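# Pull back a sealant gun's rod while pressing its thumb plate

## Task

Retract the sealant gun's rod fully. It only slides back while its small thumb plate, just behind the handle, is held pushed toward the front of the gun. The gun must never enter or pass over the marked areas around the arm bases, or the task fails. At the end the gun has to sit on the table and not on any other object, and the result must hold without the robot supporting it. Then release the gun, move the grippers away, and declare the task finished, because without that declaration it counts as failed.

## Robot and tools

Robot: two arms, left_arm and right_arm, each with a two-finger parallel gripper. The fingers point along the gripper's own +z axis and close along its y axis. The reported hand position is the spot between the finger pads, roughly 1 cm short of the tips.

Scene frame: one shared frame for both arms. Origin on the tabletop midway between the arms, +x out across the table, +z up, and left_arm sits on the +y side. The names left and right refer to the arms, not to image sides. Result lines read `left_arm: …` | `right_arm: …`, giving end_effector_position in metres and end_effector_quat_wxyz. Printed positions can be slightly wrong, more so when an arm reaches far.

Row layout (used by both motion tools): one flat list of 14 numbers covering both arms, each in [-1, 1]: dx, dy, dz, rx, ry, rz, opening for left_arm, then the same seven for right_arm. Always send all 14, even if one arm is idle. dx..rz are an offset, not a pose, expressed in that gripper's own axes, relative to the gripper's measured pose when the action (or move) begins. Scale: 1.0 equals 0.6 m of translation or 180 degrees of rotation; rx, ry, rz form a single rotation vector. Opening is absolute, not an offset: +1 is fully open (0.094 m), -1 closed. Optionally a row may carry 12 extra numbers in [0, 1]: per-joint stiffness multipliers, left_arm's six joints then right_arm's six, in Joint positions order; they persist until changed.

execute_actions(actions): a list of up to 15 actions. Each action is a table of up to 15 rows; each row lasts one control step of 1/30 s, and if fewer than 15 rows are given, the last row repeats to fill 15 steps. Every row in an action is measured from the action's starting pose, not from the preceding row. For a call's first action, the reference is the last pose a result showed in this scene. An empty list simply returns state and images. Results include step-by-step end_effector_position samples; a HELD tag with an arm name means part of that arm's row was held back on that step.

move(target, speed, blocking): target is one 14-number row, its offsets taken from the pose in the latest result that reported one. Each gripper travels in a straight line toward its target, both paths finishing together, lasting 0.5 to 10 s (cut off at 10 s). speed is the path's top speed in m/s, 0.002 to 0.5, default 0.25; rotation capped at twice that in rad/s. Openings are sent at the start. No slowing for obstacles or for the other arm; grippers lag, drift, and may overshoot speed, especially with a nearly straight arm. Faster contact hits harder, and aiming deeper past contact pushes harder. The result adds a move: line giving the ending (done, off_target, moving, held, fault) and active limits, plus each gripper's distance from its target. If only one arm is named, the other finished normally. limits=paced: the sent pose was clipped; limits=held: some steps were blocked, after which the arm may suddenly move fast. blocking=false returns after 0.5 s while motion continues; until a result shows the move ended, further rows and moves are rejected, so use wait or stop first.

wait(seconds): 0 to 10; the arms hold their last command, and an ongoing move keeps running (the wait returns early when it ends). stop(): brakes the current move; it needs stopping distance, more at speed; the fingers keep moving.

zoom_image(camera, region): enlarges part of a camera's latest image. region is [x0, y0, x1, y1] in pixels from the top-left corner, at most 504 by 504. Cameras, each 504x504: cam_head_left, cam_head_right, cam_high, cam_low, cam_left_wrist, cam_right_wrist.

finished_scene(scene): pass the current scene's number to end it permanently; the result says whether the task succeeded. The goal must already be met and stay met.

Controller behaviour: each step, the commanded pose is clipped to 70 mm and 16 degrees from the measured pose, then damped inverse kinematics drives the joints, favouring position over orientation. A distant target may need several actions; after an action the arm only coasts up to its last clipped pose, so send the remainder next time. Hand target lines show where each gripper is currently being driven. Joint friction may leave the hand up to about 31 mm short, and tiny commands may do nothing. Elbows never fully straighten. Joint ranges (rad), base to gripper: waist -2.618 to 3.054, shoulder 0 to 3.142, elbow 0 to 3.142, wrist pitch -1.571 to 1.571, wrist yaw -1.571 to 1.571, wrist roll -2.094 to 2.094. A pose unreachable line means the clearance check altered or blocked that arm's command. To keep an arm still, in a reply's first call send the offset back to where it should be, then zeros afterwards, with its proper opening.

Gripping: grip_measured uses the same scale as the commanded opening (Joint positions' last value per arm is the opening in metres); each gripper may read off by up to ~1 mm. To hold something, command below grip_measured: about 0.03 lower grips firmly, less grips gently. Finger force tops out near 50 to 62 N per pad; parts under ~2 mm thick get weaker grip.

Joint torques are raw drive outputs with per-arm offset, scale and noise; nonzero even in free air. Holding loads heats motors: MOTOR HOT warns at 75 °C, 90 °C pauses that arm for 10 s, 100 °C makes it go limp and fall. Fault stops appear as FAULT lines.

Things to avoid: the gun entering or crossing the base zones, anything leaving the table, the gun ending on another object, the arms colliding or pushing on each other, drops, slips, slams and hard shoves. Loose objects may occasionally be nudged by outside disturbances. The robot keeps holding your last command while you think.

Each tool is called after ">>>" as name([rows], argument=value, ...), one row to a line, values as JSON.

## Session

>>> execute_actions(actions=[])

Scene clock: 0.00 s.
left_arm: end_effector_position=(+0.6511, +0.3538, +0.3130) grip_measured=+1.000 end_effector_quat_wxyz=(+0.451, -0.475, +0.602, -0.456) | right_arm: end_effector_position=(+0.3780, -0.2912, +0.1120) grip_measured=+1.000 end_effector_quat_wxyz=(-0.006, +0.311, +0.950, +0.007)
Joint positions: left_arm=[-0.134  1.998  1.77   0.047  0.178 -1.426  0.094] | right_arm=[ 0.204  1.954  1.712 -1.335 -0.018  0.647  0.094]
Joint velocities: left_arm=[-0.012 -0.007 -0.012 -0.037  0.007  0.022  0.   ] | right_arm=[-0.012 -0.007  0.002  0.007  0.022  0.022  0.   ]
Joint torques (N m, as the arm reports them, + toward a larger angle): no reading
Hand target (left_arm): +0.651, +0.354, +0.313; +0.451, -0.475, +0.602, -0.456
Hand target (right_arm): +0.378, -0.291, +0.112; -0.006, +0.311, +0.950, +0.007
Joint stiffness scale: left_arm=[1. 1. 1. 1. 1. 1.] | right_arm=[1. 1. 1. 1. 1. 1.]

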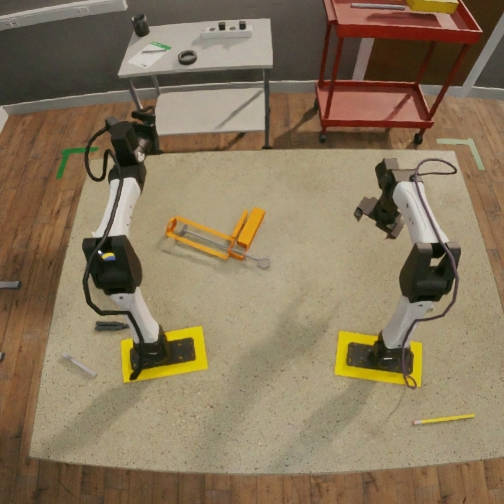

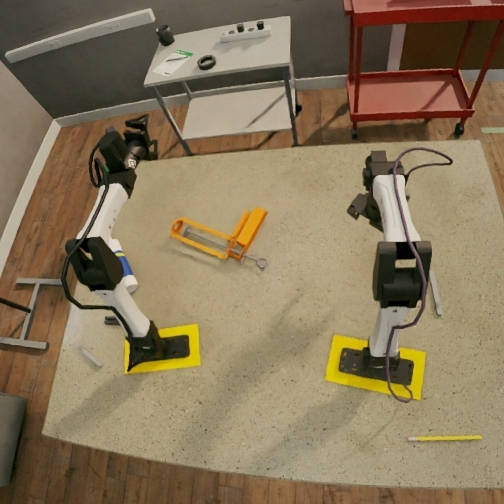

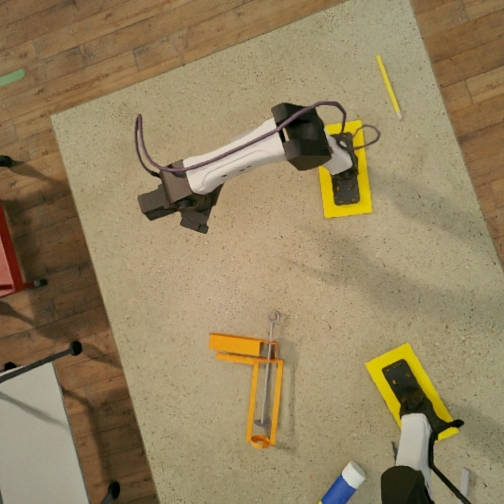

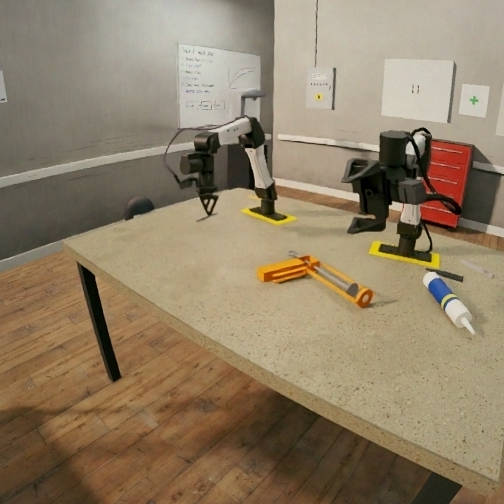

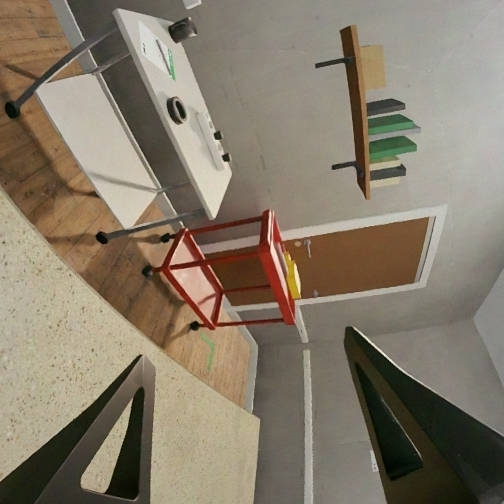

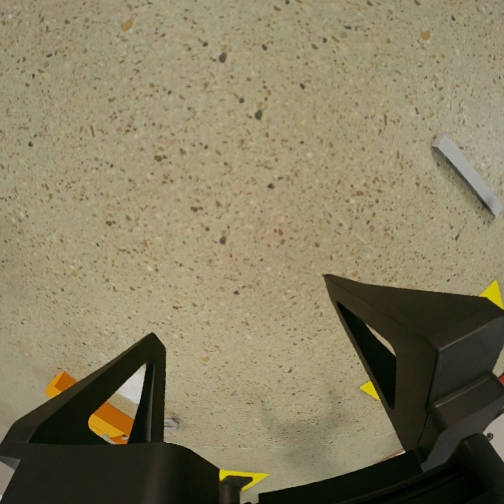

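>>> zoom_image(camera="cam_high", region=[190, 300, 330, 460])

>>> zoom_image(camera="cam_head_left", region=[150, 190, 290, 290])

>>> zoom_image(camera="cam_low", region=[240, 230, 390, 320])

Region (190, 300, 330, 460) of cam_high's 504x504 image, scaled by 3.150, with more detail than that image has; it fills the left 441 columns of this view, and the rest is white.

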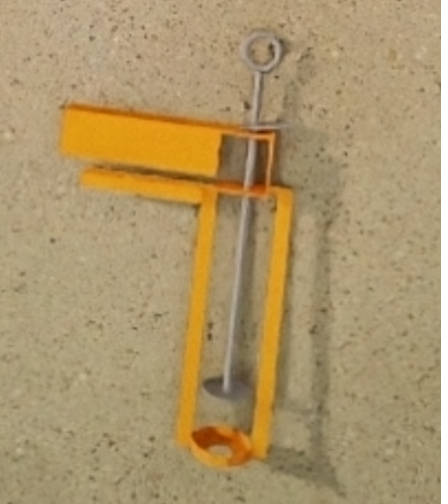

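Region (150, 190, 290, 290) of cam_head_left's 504x504 image, scaled by 3.600, with more detail than that image has; it fills the top 360 rows of this view, and the rest is white.

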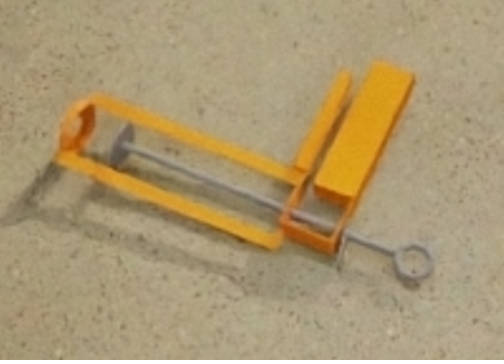

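Region (240, 230, 390, 320) of cam_low's 504x504 image, scaled by 3.360, with more detail than that image has; it fills the top 302 rows of this view, and the rest is white.

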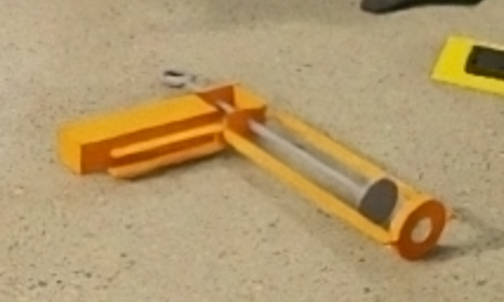

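>>> move(target=[0.470,0.137,-0.457,-0.2814,0.4046,0.4433,1, 0,0,0,0,0,0,1], speed=0.3)

Scene clock: 57.23 s.
left_arm: end_effector_position=(+0.3354, +0.1170, +0.2467) grip_measured=+1.000 end_effector_quat_wxyz=(+0.119, +0.175, +0.976, -0.057) | right_arm: end_effector_position=(+0.3780, -0.2912, +0.1120) grip_measured=+1.000 end_effector_quat_wxyz=(-0.006, +0.311, +0.950, +0.007)
Joint positions: left_arm=[-0.842  1.86   2.104 -1.549 -0.006 -0.292  0.094] | right_arm=[ 0.204  1.954  1.712 -1.335 -0.018  0.647  0.094]
Joint velocities: left_arm=[-0.007  0.012  0.002 -0.007 -0.037 -0.066  0.   ] | right_arm=[-0.007  0.007  0.007  0.037  0.007  0.022  0.   ]
Joint torques (N m, as the arm reports them, + toward a larger angle): left_arm=[-0.44 -9.76  4.55  0.85 -0.11  0.14] | right_arm=[  0.01 -12.95   7.36   0.46   0.08  -0.15]
Hand target (left_arm): +0.330, +0.121, +0.248; +0.119, +0.181, +0.975, -0.050
Hand target (right_arm): +0.378, -0.291, +0.112; -0.006, +0.311, +0.950, +0.007
Off the commanded pose (left_arm): 0.007 m, 15 deg.
Off the commanded pose (right_arm): 0.000 m, 0 deg.
Joint stiffness scale: left_arm=[1. 1. 1. 1. 1. 1.] | right_arm=[1. 1. 1. 1. 1. 1.]
joint sent to its limit (left arm) — the command would take joint 4 (wrist pitch) past its lower limit, so that joint was sent only as far as its limit.
move: off_target (left_arm); limits=paced

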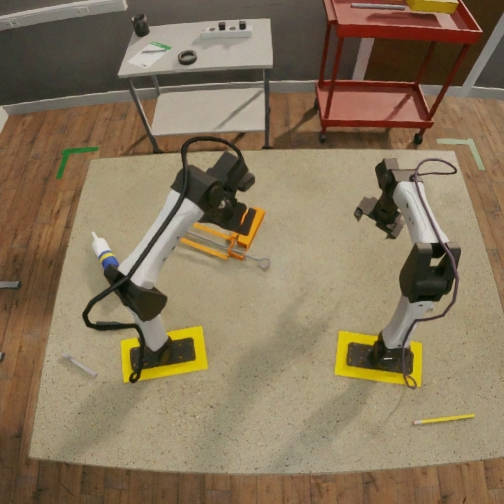

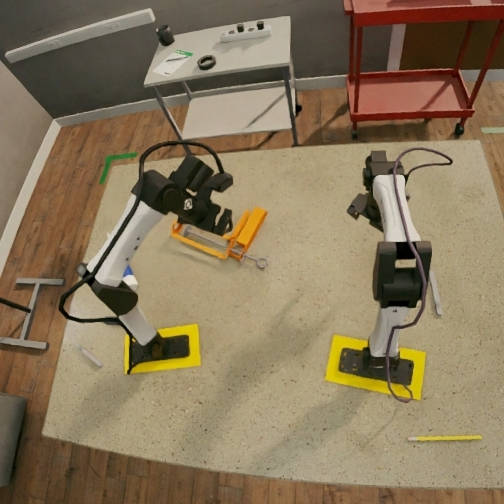

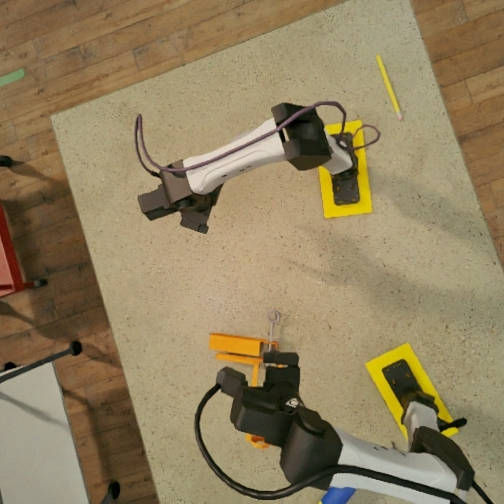

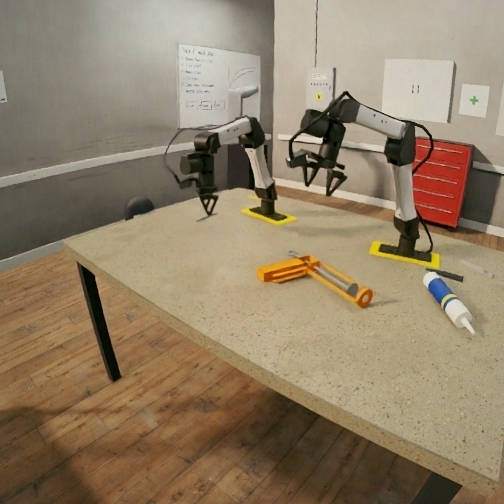

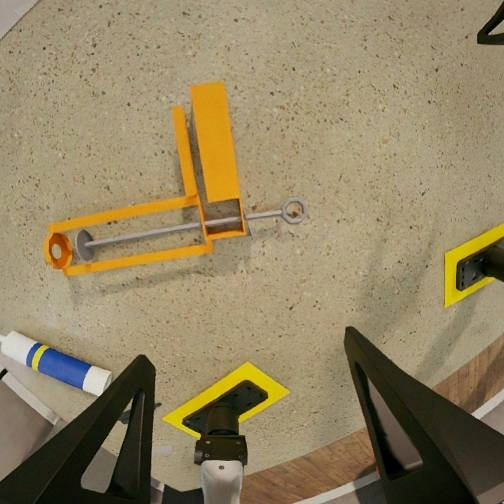

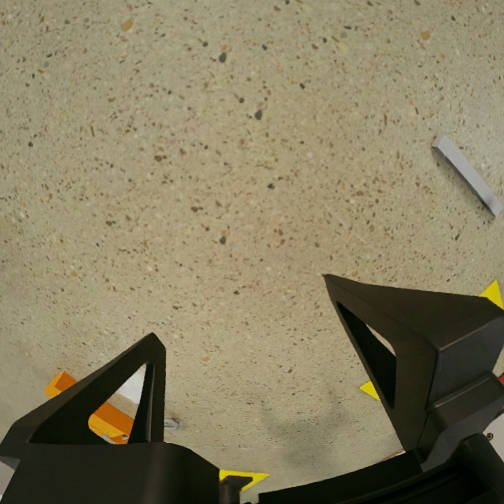

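>>> zoom_image(camera="cam_left_wrist", region=[170, 160, 320, 270])

Region (170, 160, 320, 270) of cam_left_wrist's 504x504 image, scaled by 3.360, with more detail than that image has; it fills the top 370 rows of this view, and the rest is white.

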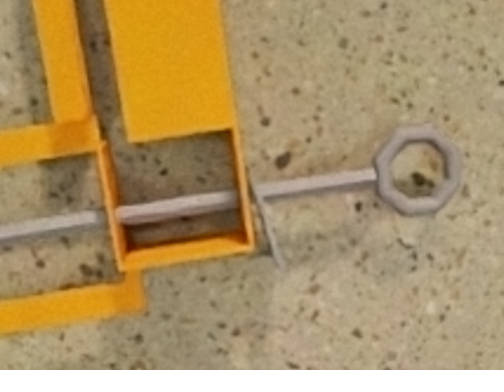

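>>> zoom_image(camera="cam_low", region=[160, 120, 360, 300])

Region (160, 120, 360, 300) of cam_low's 504x504 image, scaled by 2.520, with more detail than that image has; it fills the top 454 rows of this view, and the rest is white.

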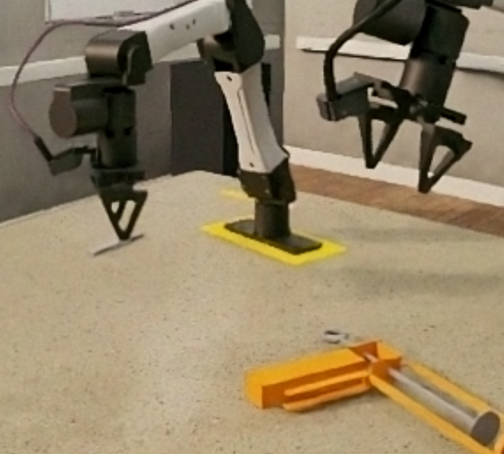

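>>> move(target=[-0.019,-0.008,0.208,-0.022,0.0813,0.0035,1, 0.289,0.239,0.008,-0.2528,-0.1933,-0.5426,1], speed=0.25)

Scene clock: 124.23 s.
left_arm: end_effector_position=(+0.3663, +0.0941, +0.1248) grip_measured=+1.000 end_effector_quat_wxyz=(-0.006, +0.179, +0.984, +0.008) | right_arm: end_effector_position=(+0.3292, -0.0776, +0.1277) grip_measured=+1.000 end_effector_quat_wxyz=(+0.368, -0.509, +0.741, +0.237)
Joint positions: left_arm=[-0.842  2.211  2.151 -1.529 -0.009 -0.288  0.094] | right_arm=[ 0.537  1.495  0.903 -0.266 -0.618 -0.621  0.094]
Joint velocities: left_arm=[-0.027  0.007 -0.017 -0.037 -0.022 -0.022  0.   ] | right_arm=[-0.002  0.007  0.007  0.051 -0.051 -0.022  0.   ]
Joint torques (N m, as the arm reports them, + toward a larger angle): left_arm=[ -0.13 -10.9    8.03   0.35   0.03   0.17] | right_arm=[ 0.68 -4.94  5.82  1.97 -0.24 -0.23]
Hand target (left_arm): +0.369, +0.089, +0.129; +0.001, +0.183, +0.983, +0.001
Hand target (right_arm): +0.321, -0.077, +0.106; +0.344, -0.514, +0.747, +0.246
Off the commanded pose (left_arm): 0.008 m, 1 deg.
Off the commanded pose (right_arm): 0.018 m, 2 deg.
Joint stiffness scale: left_arm=[1. 1. 1. 1. 1. 1.] | right_arm=[1. 1. 1. 1. 1. 1.]
move: off_target (right_arm)

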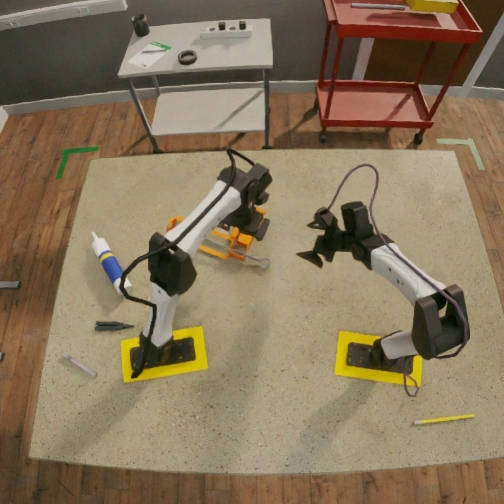

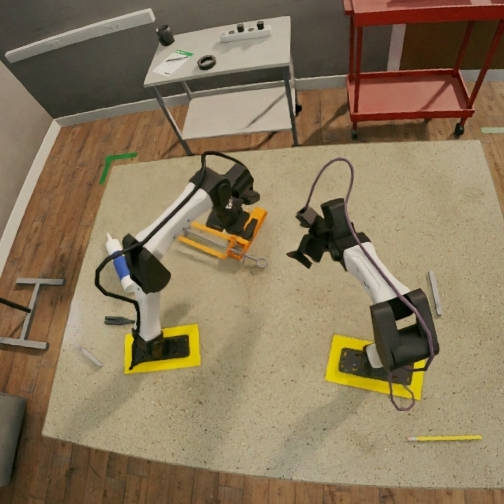

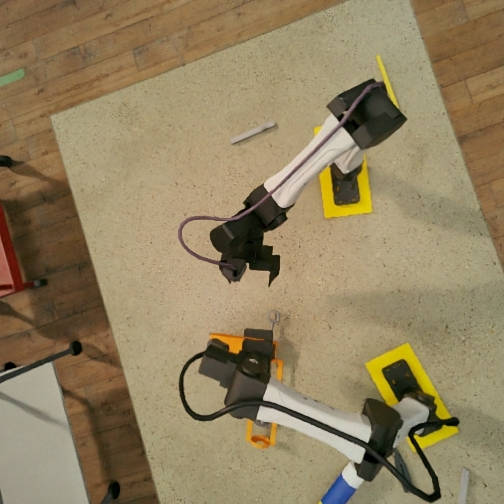

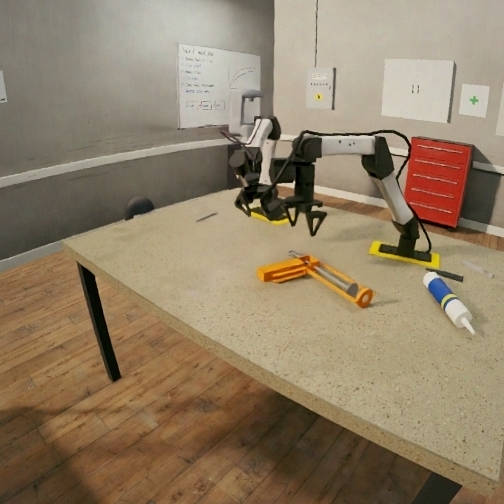

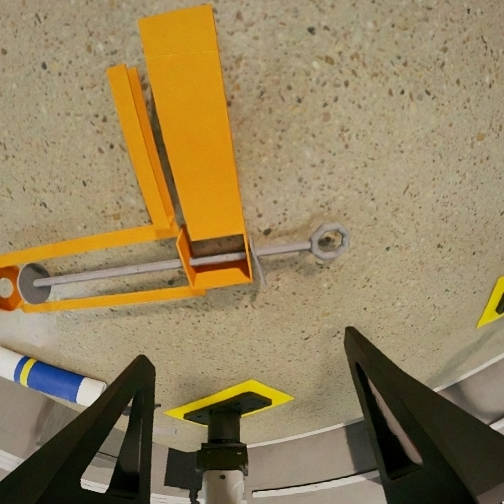

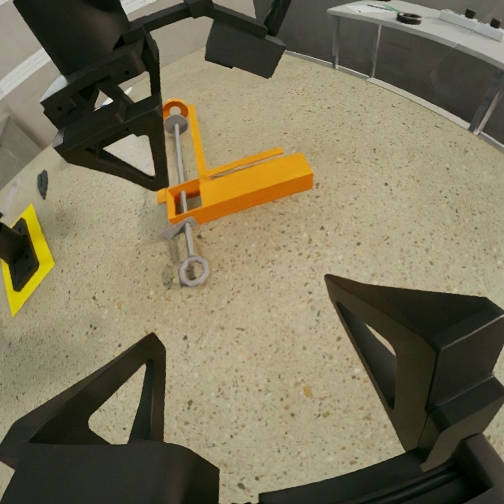

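>>> move(target=[0.05,-0.028,0.075,0,0,0,0.1, 0,0.05,0,0,0,0,1], speed=0.1)

Scene clock: 146.73 s.
left_arm: end_effector_position=(+0.3338, +0.0927, +0.0774) grip_measured=+0.102 end_effector_quat_wxyz=(-0.013, +0.178, +0.984, +0.012) | right_arm: end_effector_position=(+0.3080, -0.0652, +0.1314) grip_measured=+1.000 end_effector_quat_wxyz=(+0.371, -0.512, +0.737, +0.238)
Joint positions: left_arm=[-0.894  2.103  1.792 -1.295 -0.009 -0.344  0.052] | right_arm=[ 0.604  1.424  0.844 -0.238 -0.578 -0.566  0.094]
Joint velocities: left_arm=[ 0.002  0.012  0.012 -0.022  0.007 -0.022  0.   ] | right_arm=[-0.007  0.002  0.017 -0.066 -0.007 -0.051  0.   ]
Joint torques (N m, as the arm reports them, + toward a larger angle): left_arm=[ -0.55 -12.22   4.81   0.47  -0.02   0.08] | right_arm=[ 0.7  -9.34  5.9   2.03 -0.09 -0.05]
Hand target (left_arm): +0.331, +0.090, +0.080; -0.006, +0.179, +0.984, +0.008
Hand target (right_arm): +0.302, -0.067, +0.126; +0.367, -0.510, +0.741, +0.236
Off the commanded pose (left_arm): 0.004 m, 1 deg.
Off the commanded pose (right_arm): 0.008 m, 1 deg.
Joint stiffness scale: left_arm=[1. 1. 1. 1. 1. 1.] | right_arm=[1. 1. 1. 1. 1. 1.]
move: done

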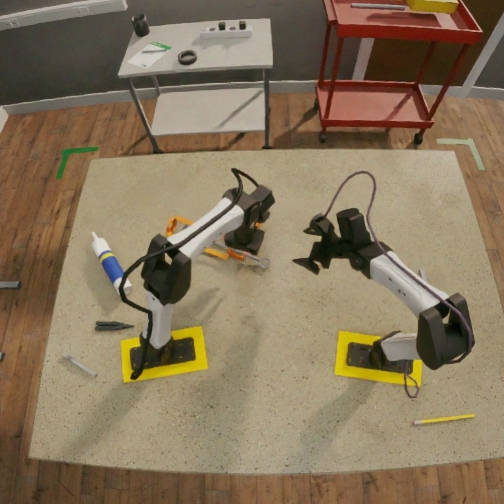

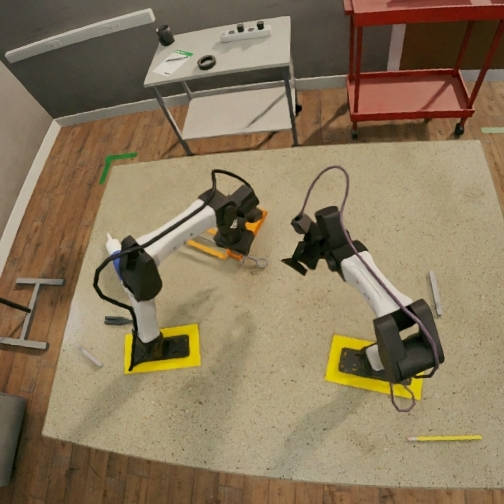

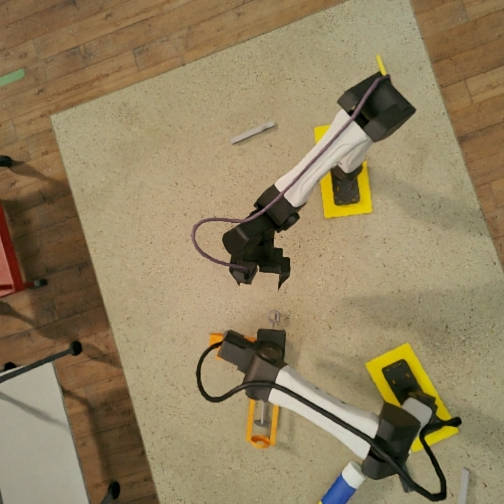

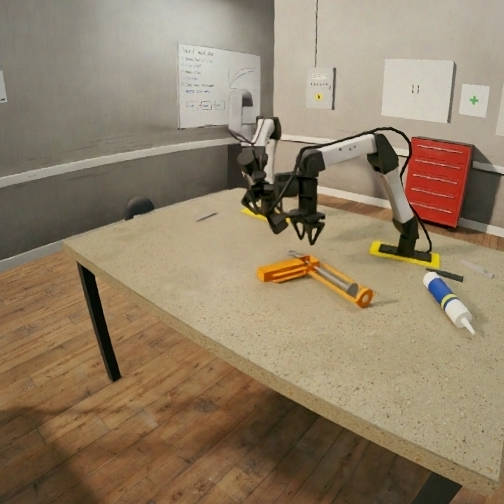

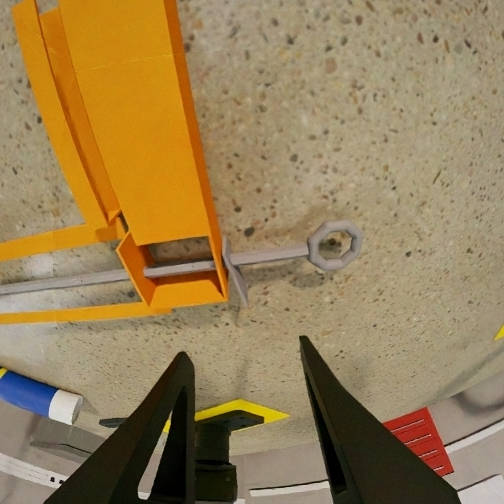

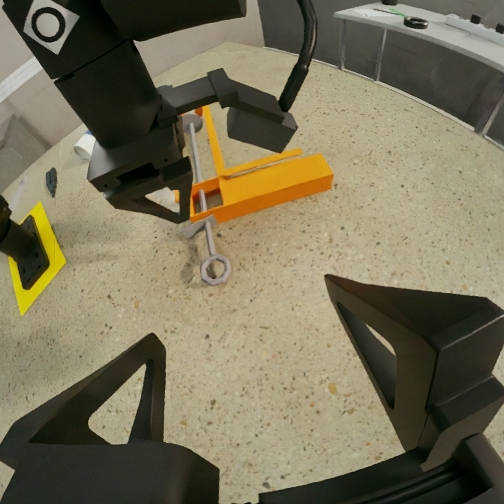

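>>> move(target=[-0.022,0,0.025,0,0,0,0.1, 0,0,0,0,0,0,1], speed=0.05)

Scene clock: 165.03 s.
left_arm: end_effector_position=(+0.3351, +0.0916, +0.0583) grip_measured=+0.102 end_effector_quat_wxyz=(-0.028, +0.180, +0.983, +0.021) | right_arm: end_effector_position=(+0.3081, -0.0652, +0.1315) grip_measured=+1.000 end_effector_quat_wxyz=(+0.371, -0.512, +0.737, +0.237)
Joint positions: left_arm=[-0.894  2.153  1.792 -1.279 -0.009 -0.339  0.052] | right_arm=[ 0.604  1.424  0.844 -0.238 -0.577 -0.565  0.094]
Joint velocities: left_arm=[ 0.012  0.022 -0.012  0.037  0.007  0.007 -0.   ] | right_arm=[ 0.002  0.002  0.007 -0.022  0.022 -0.022  0.   ]
Joint torques (N m, as the arm reports them, + toward a larger angle): left_arm=[  0.69 -10.59   7.98   0.37  -0.04   0.17] | right_arm=[ 0.03 -7.61  8.43  1.92 -0.18 -0.16]
Hand target (left_arm): +0.345, +0.089, +0.062; -0.013, +0.178, +0.984, +0.013
Hand target (right_arm): +0.308, -0.065, +0.131; +0.371, -0.512, +0.737, +0.238
Off the commanded pose (left_arm): 0.012 m, 2 deg.
Off the commanded pose (right_arm): 0.000 m, 0 deg.
Joint stiffness scale: left_arm=[1. 1. 1. 1. 1. 1.] | right_arm=[1. 1. 1. 1. 1. 1.]
move: off_target (left_arm)

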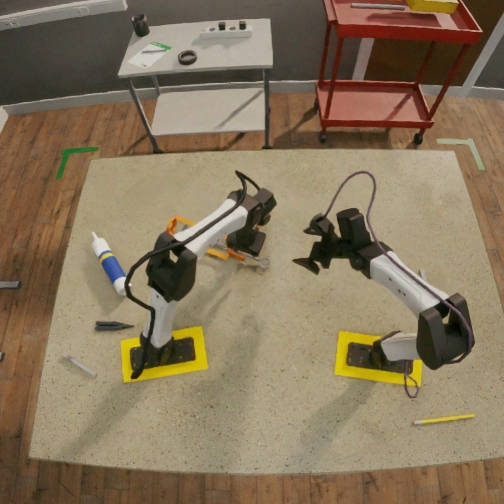

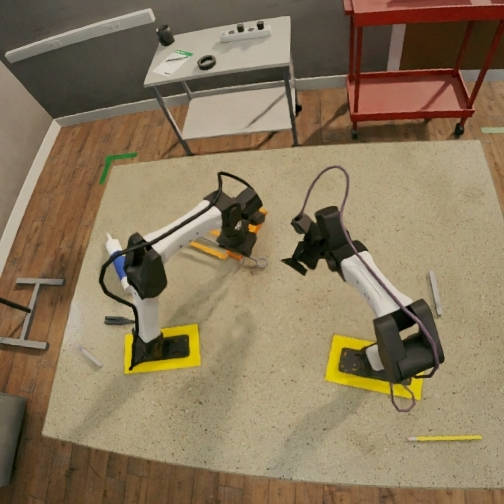

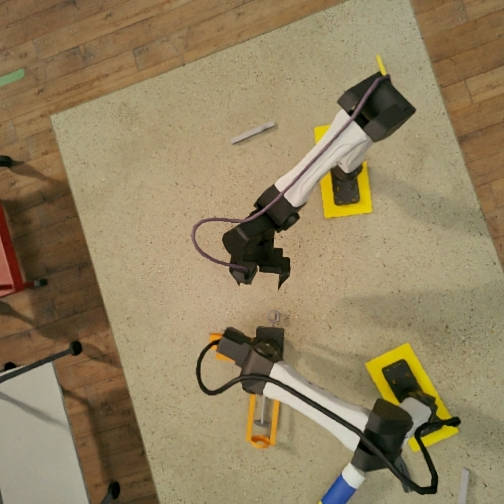

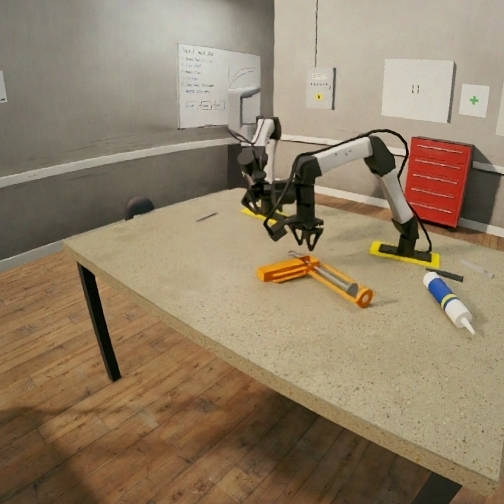

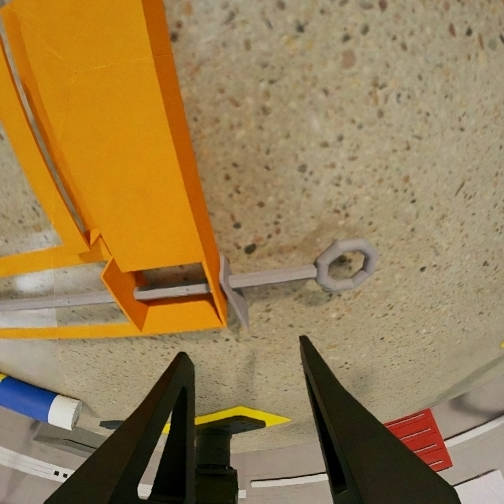

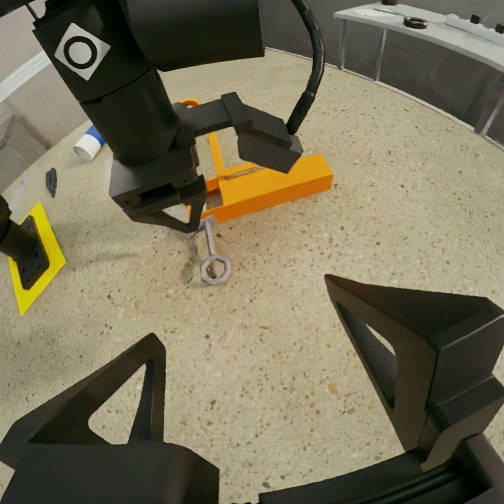

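>>> move(target=[-0.04,0,-0.006,0.01,-0.02,0,0.1, 0,0,0,0,0,0,1], speed=0.05)

Scene clock: 175.33 s.
left_arm: end_effector_position=(+0.3481, +0.0872, +0.0575) grip_measured=+0.102 end_effector_quat_wxyz=(-0.011, +0.182, +0.983, +0.011) | right_arm: end_effector_position=(+0.3081, -0.0652, +0.1315) grip_measured=+1.000 end_effector_quat_wxyz=(+0.371, -0.512, +0.737, +0.237)
Joint positions: left_arm=[-0.882  2.167  1.813 -1.248 -0.009 -0.322  0.052] | right_arm=[ 0.604  1.424  0.844 -0.238 -0.577 -0.565  0.094]
Joint velocities: left_arm=[ 0.002 -0.012 -0.002  0.051 -0.022  0.007  0.001] | right_arm=[ 0.007  0.002  0.007 -0.022 -0.037  0.007  0.   ]
Joint torques (N m, as the arm reports them, + toward a larger angle): left_arm=[  0.72 -10.46   8.15   0.45   0.06   0.15] | right_arm=[ 0.03 -7.62  8.46  1.93 -0.18 -0.17]
Hand target (left_arm): +0.358, +0.083, +0.060; +0.000, +0.180, +0.984, -0.000
Hand target (right_arm): +0.308, -0.065, +0.131; +0.371, -0.512, +0.737, +0.237
Off the commanded pose (left_arm): 0.011 m, 2 deg.
Off the commanded pose (right_arm): 0.000 m, 0 deg.
Joint stiffness scale: left_arm=[1. 1. 1. 1. 1. 1.] | right_arm=[1. 1. 1. 1. 1. 1.]
move: off_target (left_arm)

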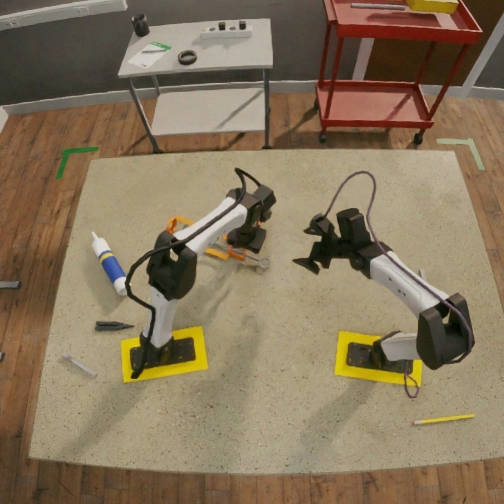

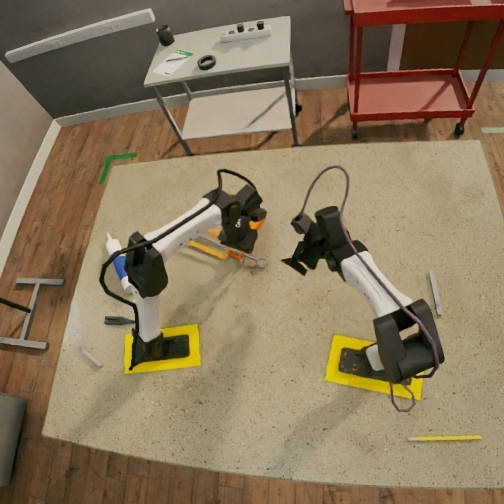

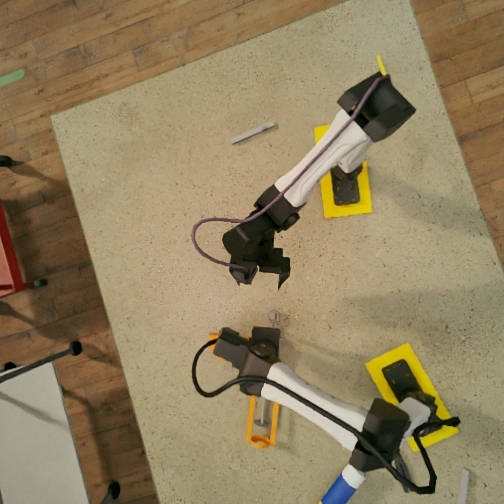

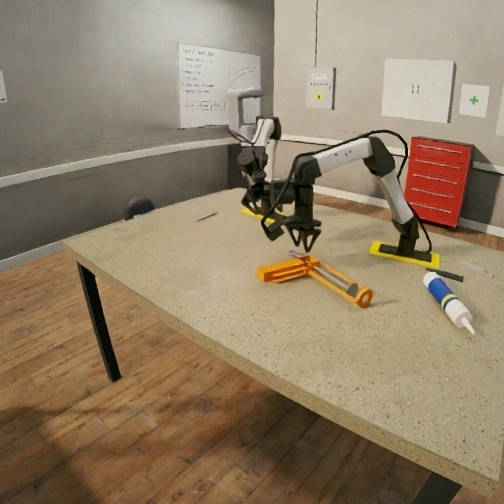

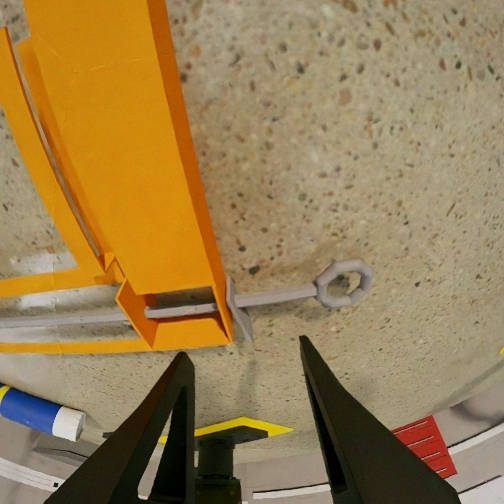

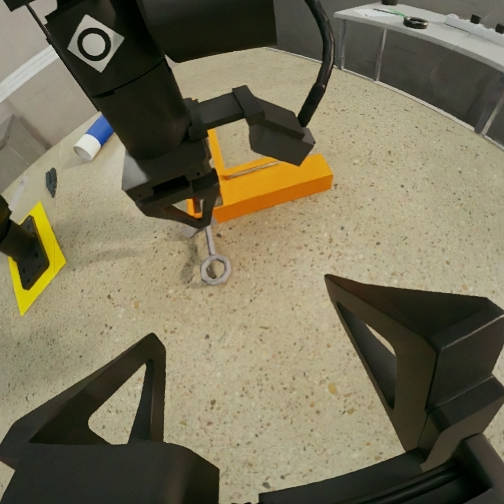

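>>> zoom_image(camera="cam_right_wrist", region=[130, 150, 290, 300])

>>> zoom_image(camera="cam_low", region=[250, 210, 350, 290])

>>> zoom_image(camera="cam_head_right", region=[190, 210, 290, 280])

Region (130, 150, 290, 300) of cam_right_wrist's 504x504 image, scaled by 3.150, with more detail than that image has; it fills the top 472 rows of this view, and the rest is white.

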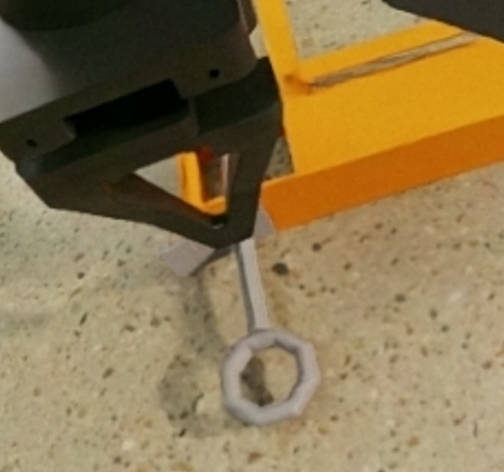

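Region (250, 210, 350, 290) of cam_low's 504x504 image, scaled by 5.040, with more detail than that image has; it fills the top 403 rows of this view, and the rest is white.

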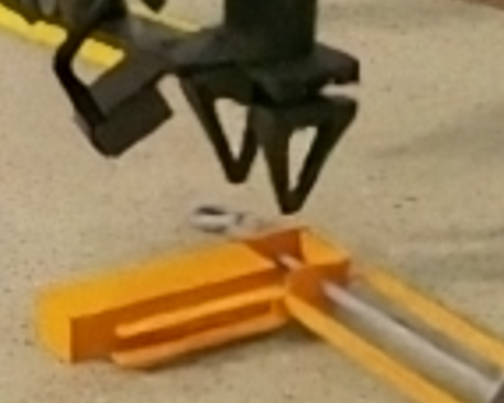

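Region (190, 210, 290, 280) of cam_head_right's 504x504 image, scaled by 5.040, with more detail than that image has; it fills the top 353 rows of this view, and the rest is white.

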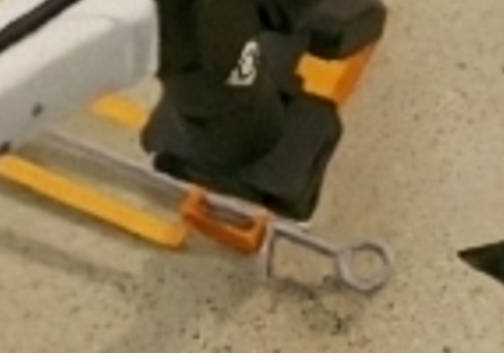

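>>> move(target=[0.03,0,0.02,0,0,0,0.1, 0,0,0,0,0,0,1], speed=0.05)

Scene clock: 195.13 s.
left_arm: end_effector_position=(+0.3348, +0.0981, +0.0433) grip_measured=+0.102 end_effector_quat_wxyz=(-0.019, +0.178, +0.984, +0.015) | right_arm: end_effector_position=(+0.3081, -0.0652, +0.1315) grip_measured=+1.000 end_effector_quat_wxyz=(+0.371, -0.512, +0.737, +0.237)
Joint positions: left_arm=[-0.882  2.123  1.686 -1.181 -0.009 -0.331  0.052] | right_arm=[ 0.604  1.424  0.844 -0.238 -0.577 -0.565  0.094]
Joint velocities: left_arm=[-0.017 -0.007  0.007  0.051  0.037 -0.037  0.   ] | right_arm=[ 0.027 -0.012 -0.012 -0.081  0.007  0.007  0.   ]
Joint torques (N m, as the arm reports them, + toward a larger angle): left_arm=[ -0.83 -12.3    4.69   0.43  -0.03   0.05] | right_arm=[ 0.04 -7.61  8.45  1.93 -0.18 -0.16]
Hand target (left_arm): +0.331, +0.094, +0.046; -0.011, +0.182, +0.983, +0.011
Hand target (right_arm): +0.308, -0.065, +0.131; +0.371, -0.512, +0.737, +0.237
Off the commanded pose (left_arm): 0.006 m, 1 deg.
Off the commanded pose (right_arm): 0.000 m, 0 deg.
Joint stiffness scale: left_arm=[1. 1. 1. 1. 1. 1.] | right_arm=[1. 1. 1. 1. 1. 1.]
move: done

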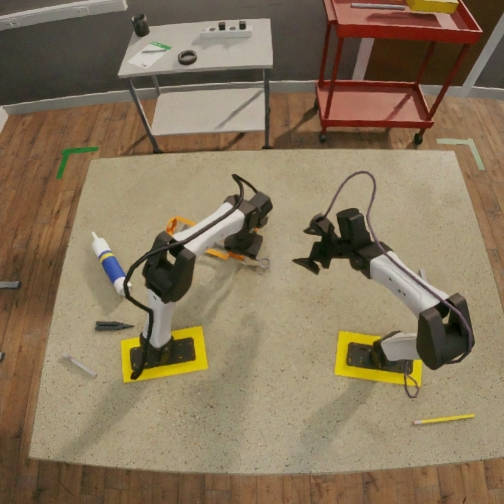

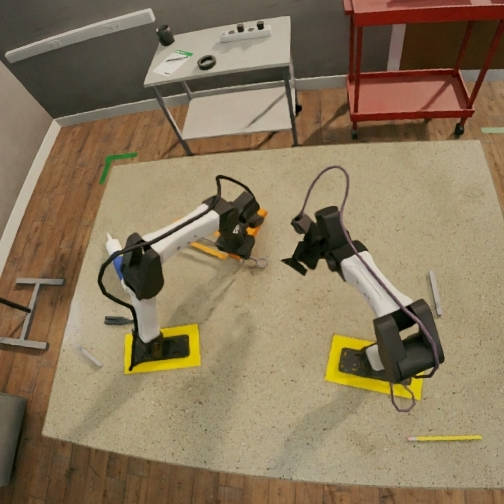

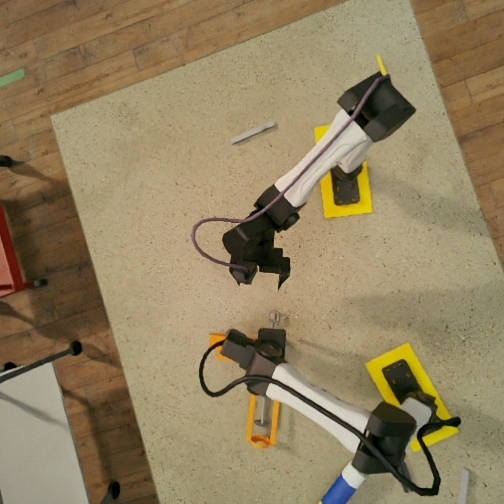

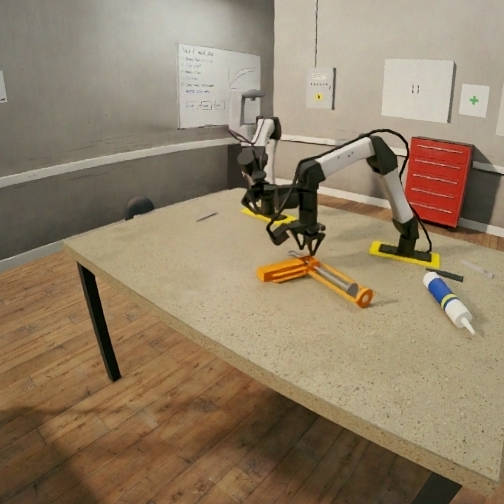

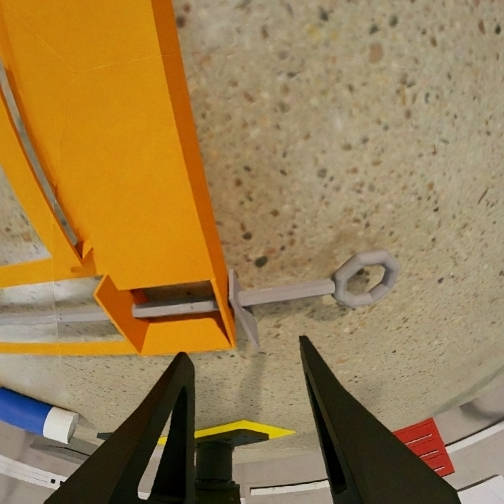

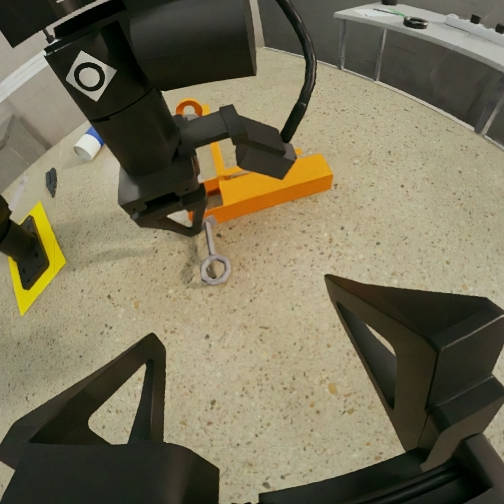

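>>> zoom_image(camera="cam_low", region=[250, 210, 350, 290])

>>> zoom_image(camera="cam_right_wrist", region=[130, 150, 290, 300])

Region (250, 210, 350, 290) of cam_low's 504x504 image, scaled by 5.040, with more detail than that image has; it fills the top 403 rows of this view, and the rest is white.

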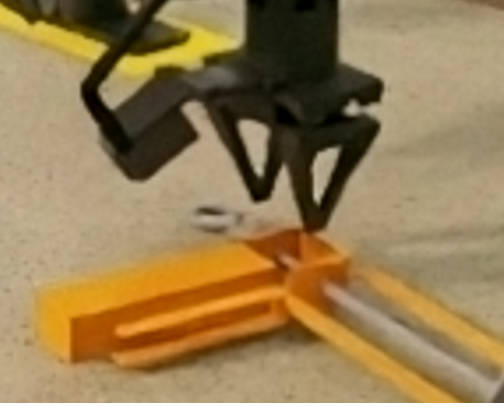

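Region (130, 150, 290, 300) of cam_right_wrist's 504x504 image, scaled by 3.150, with more detail than that image has; it fills the top 472 rows of this view, and the rest is white.

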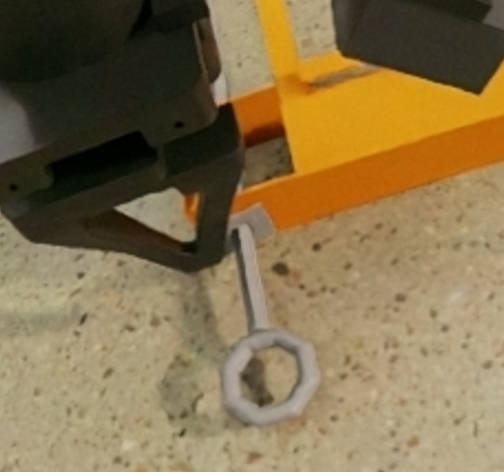

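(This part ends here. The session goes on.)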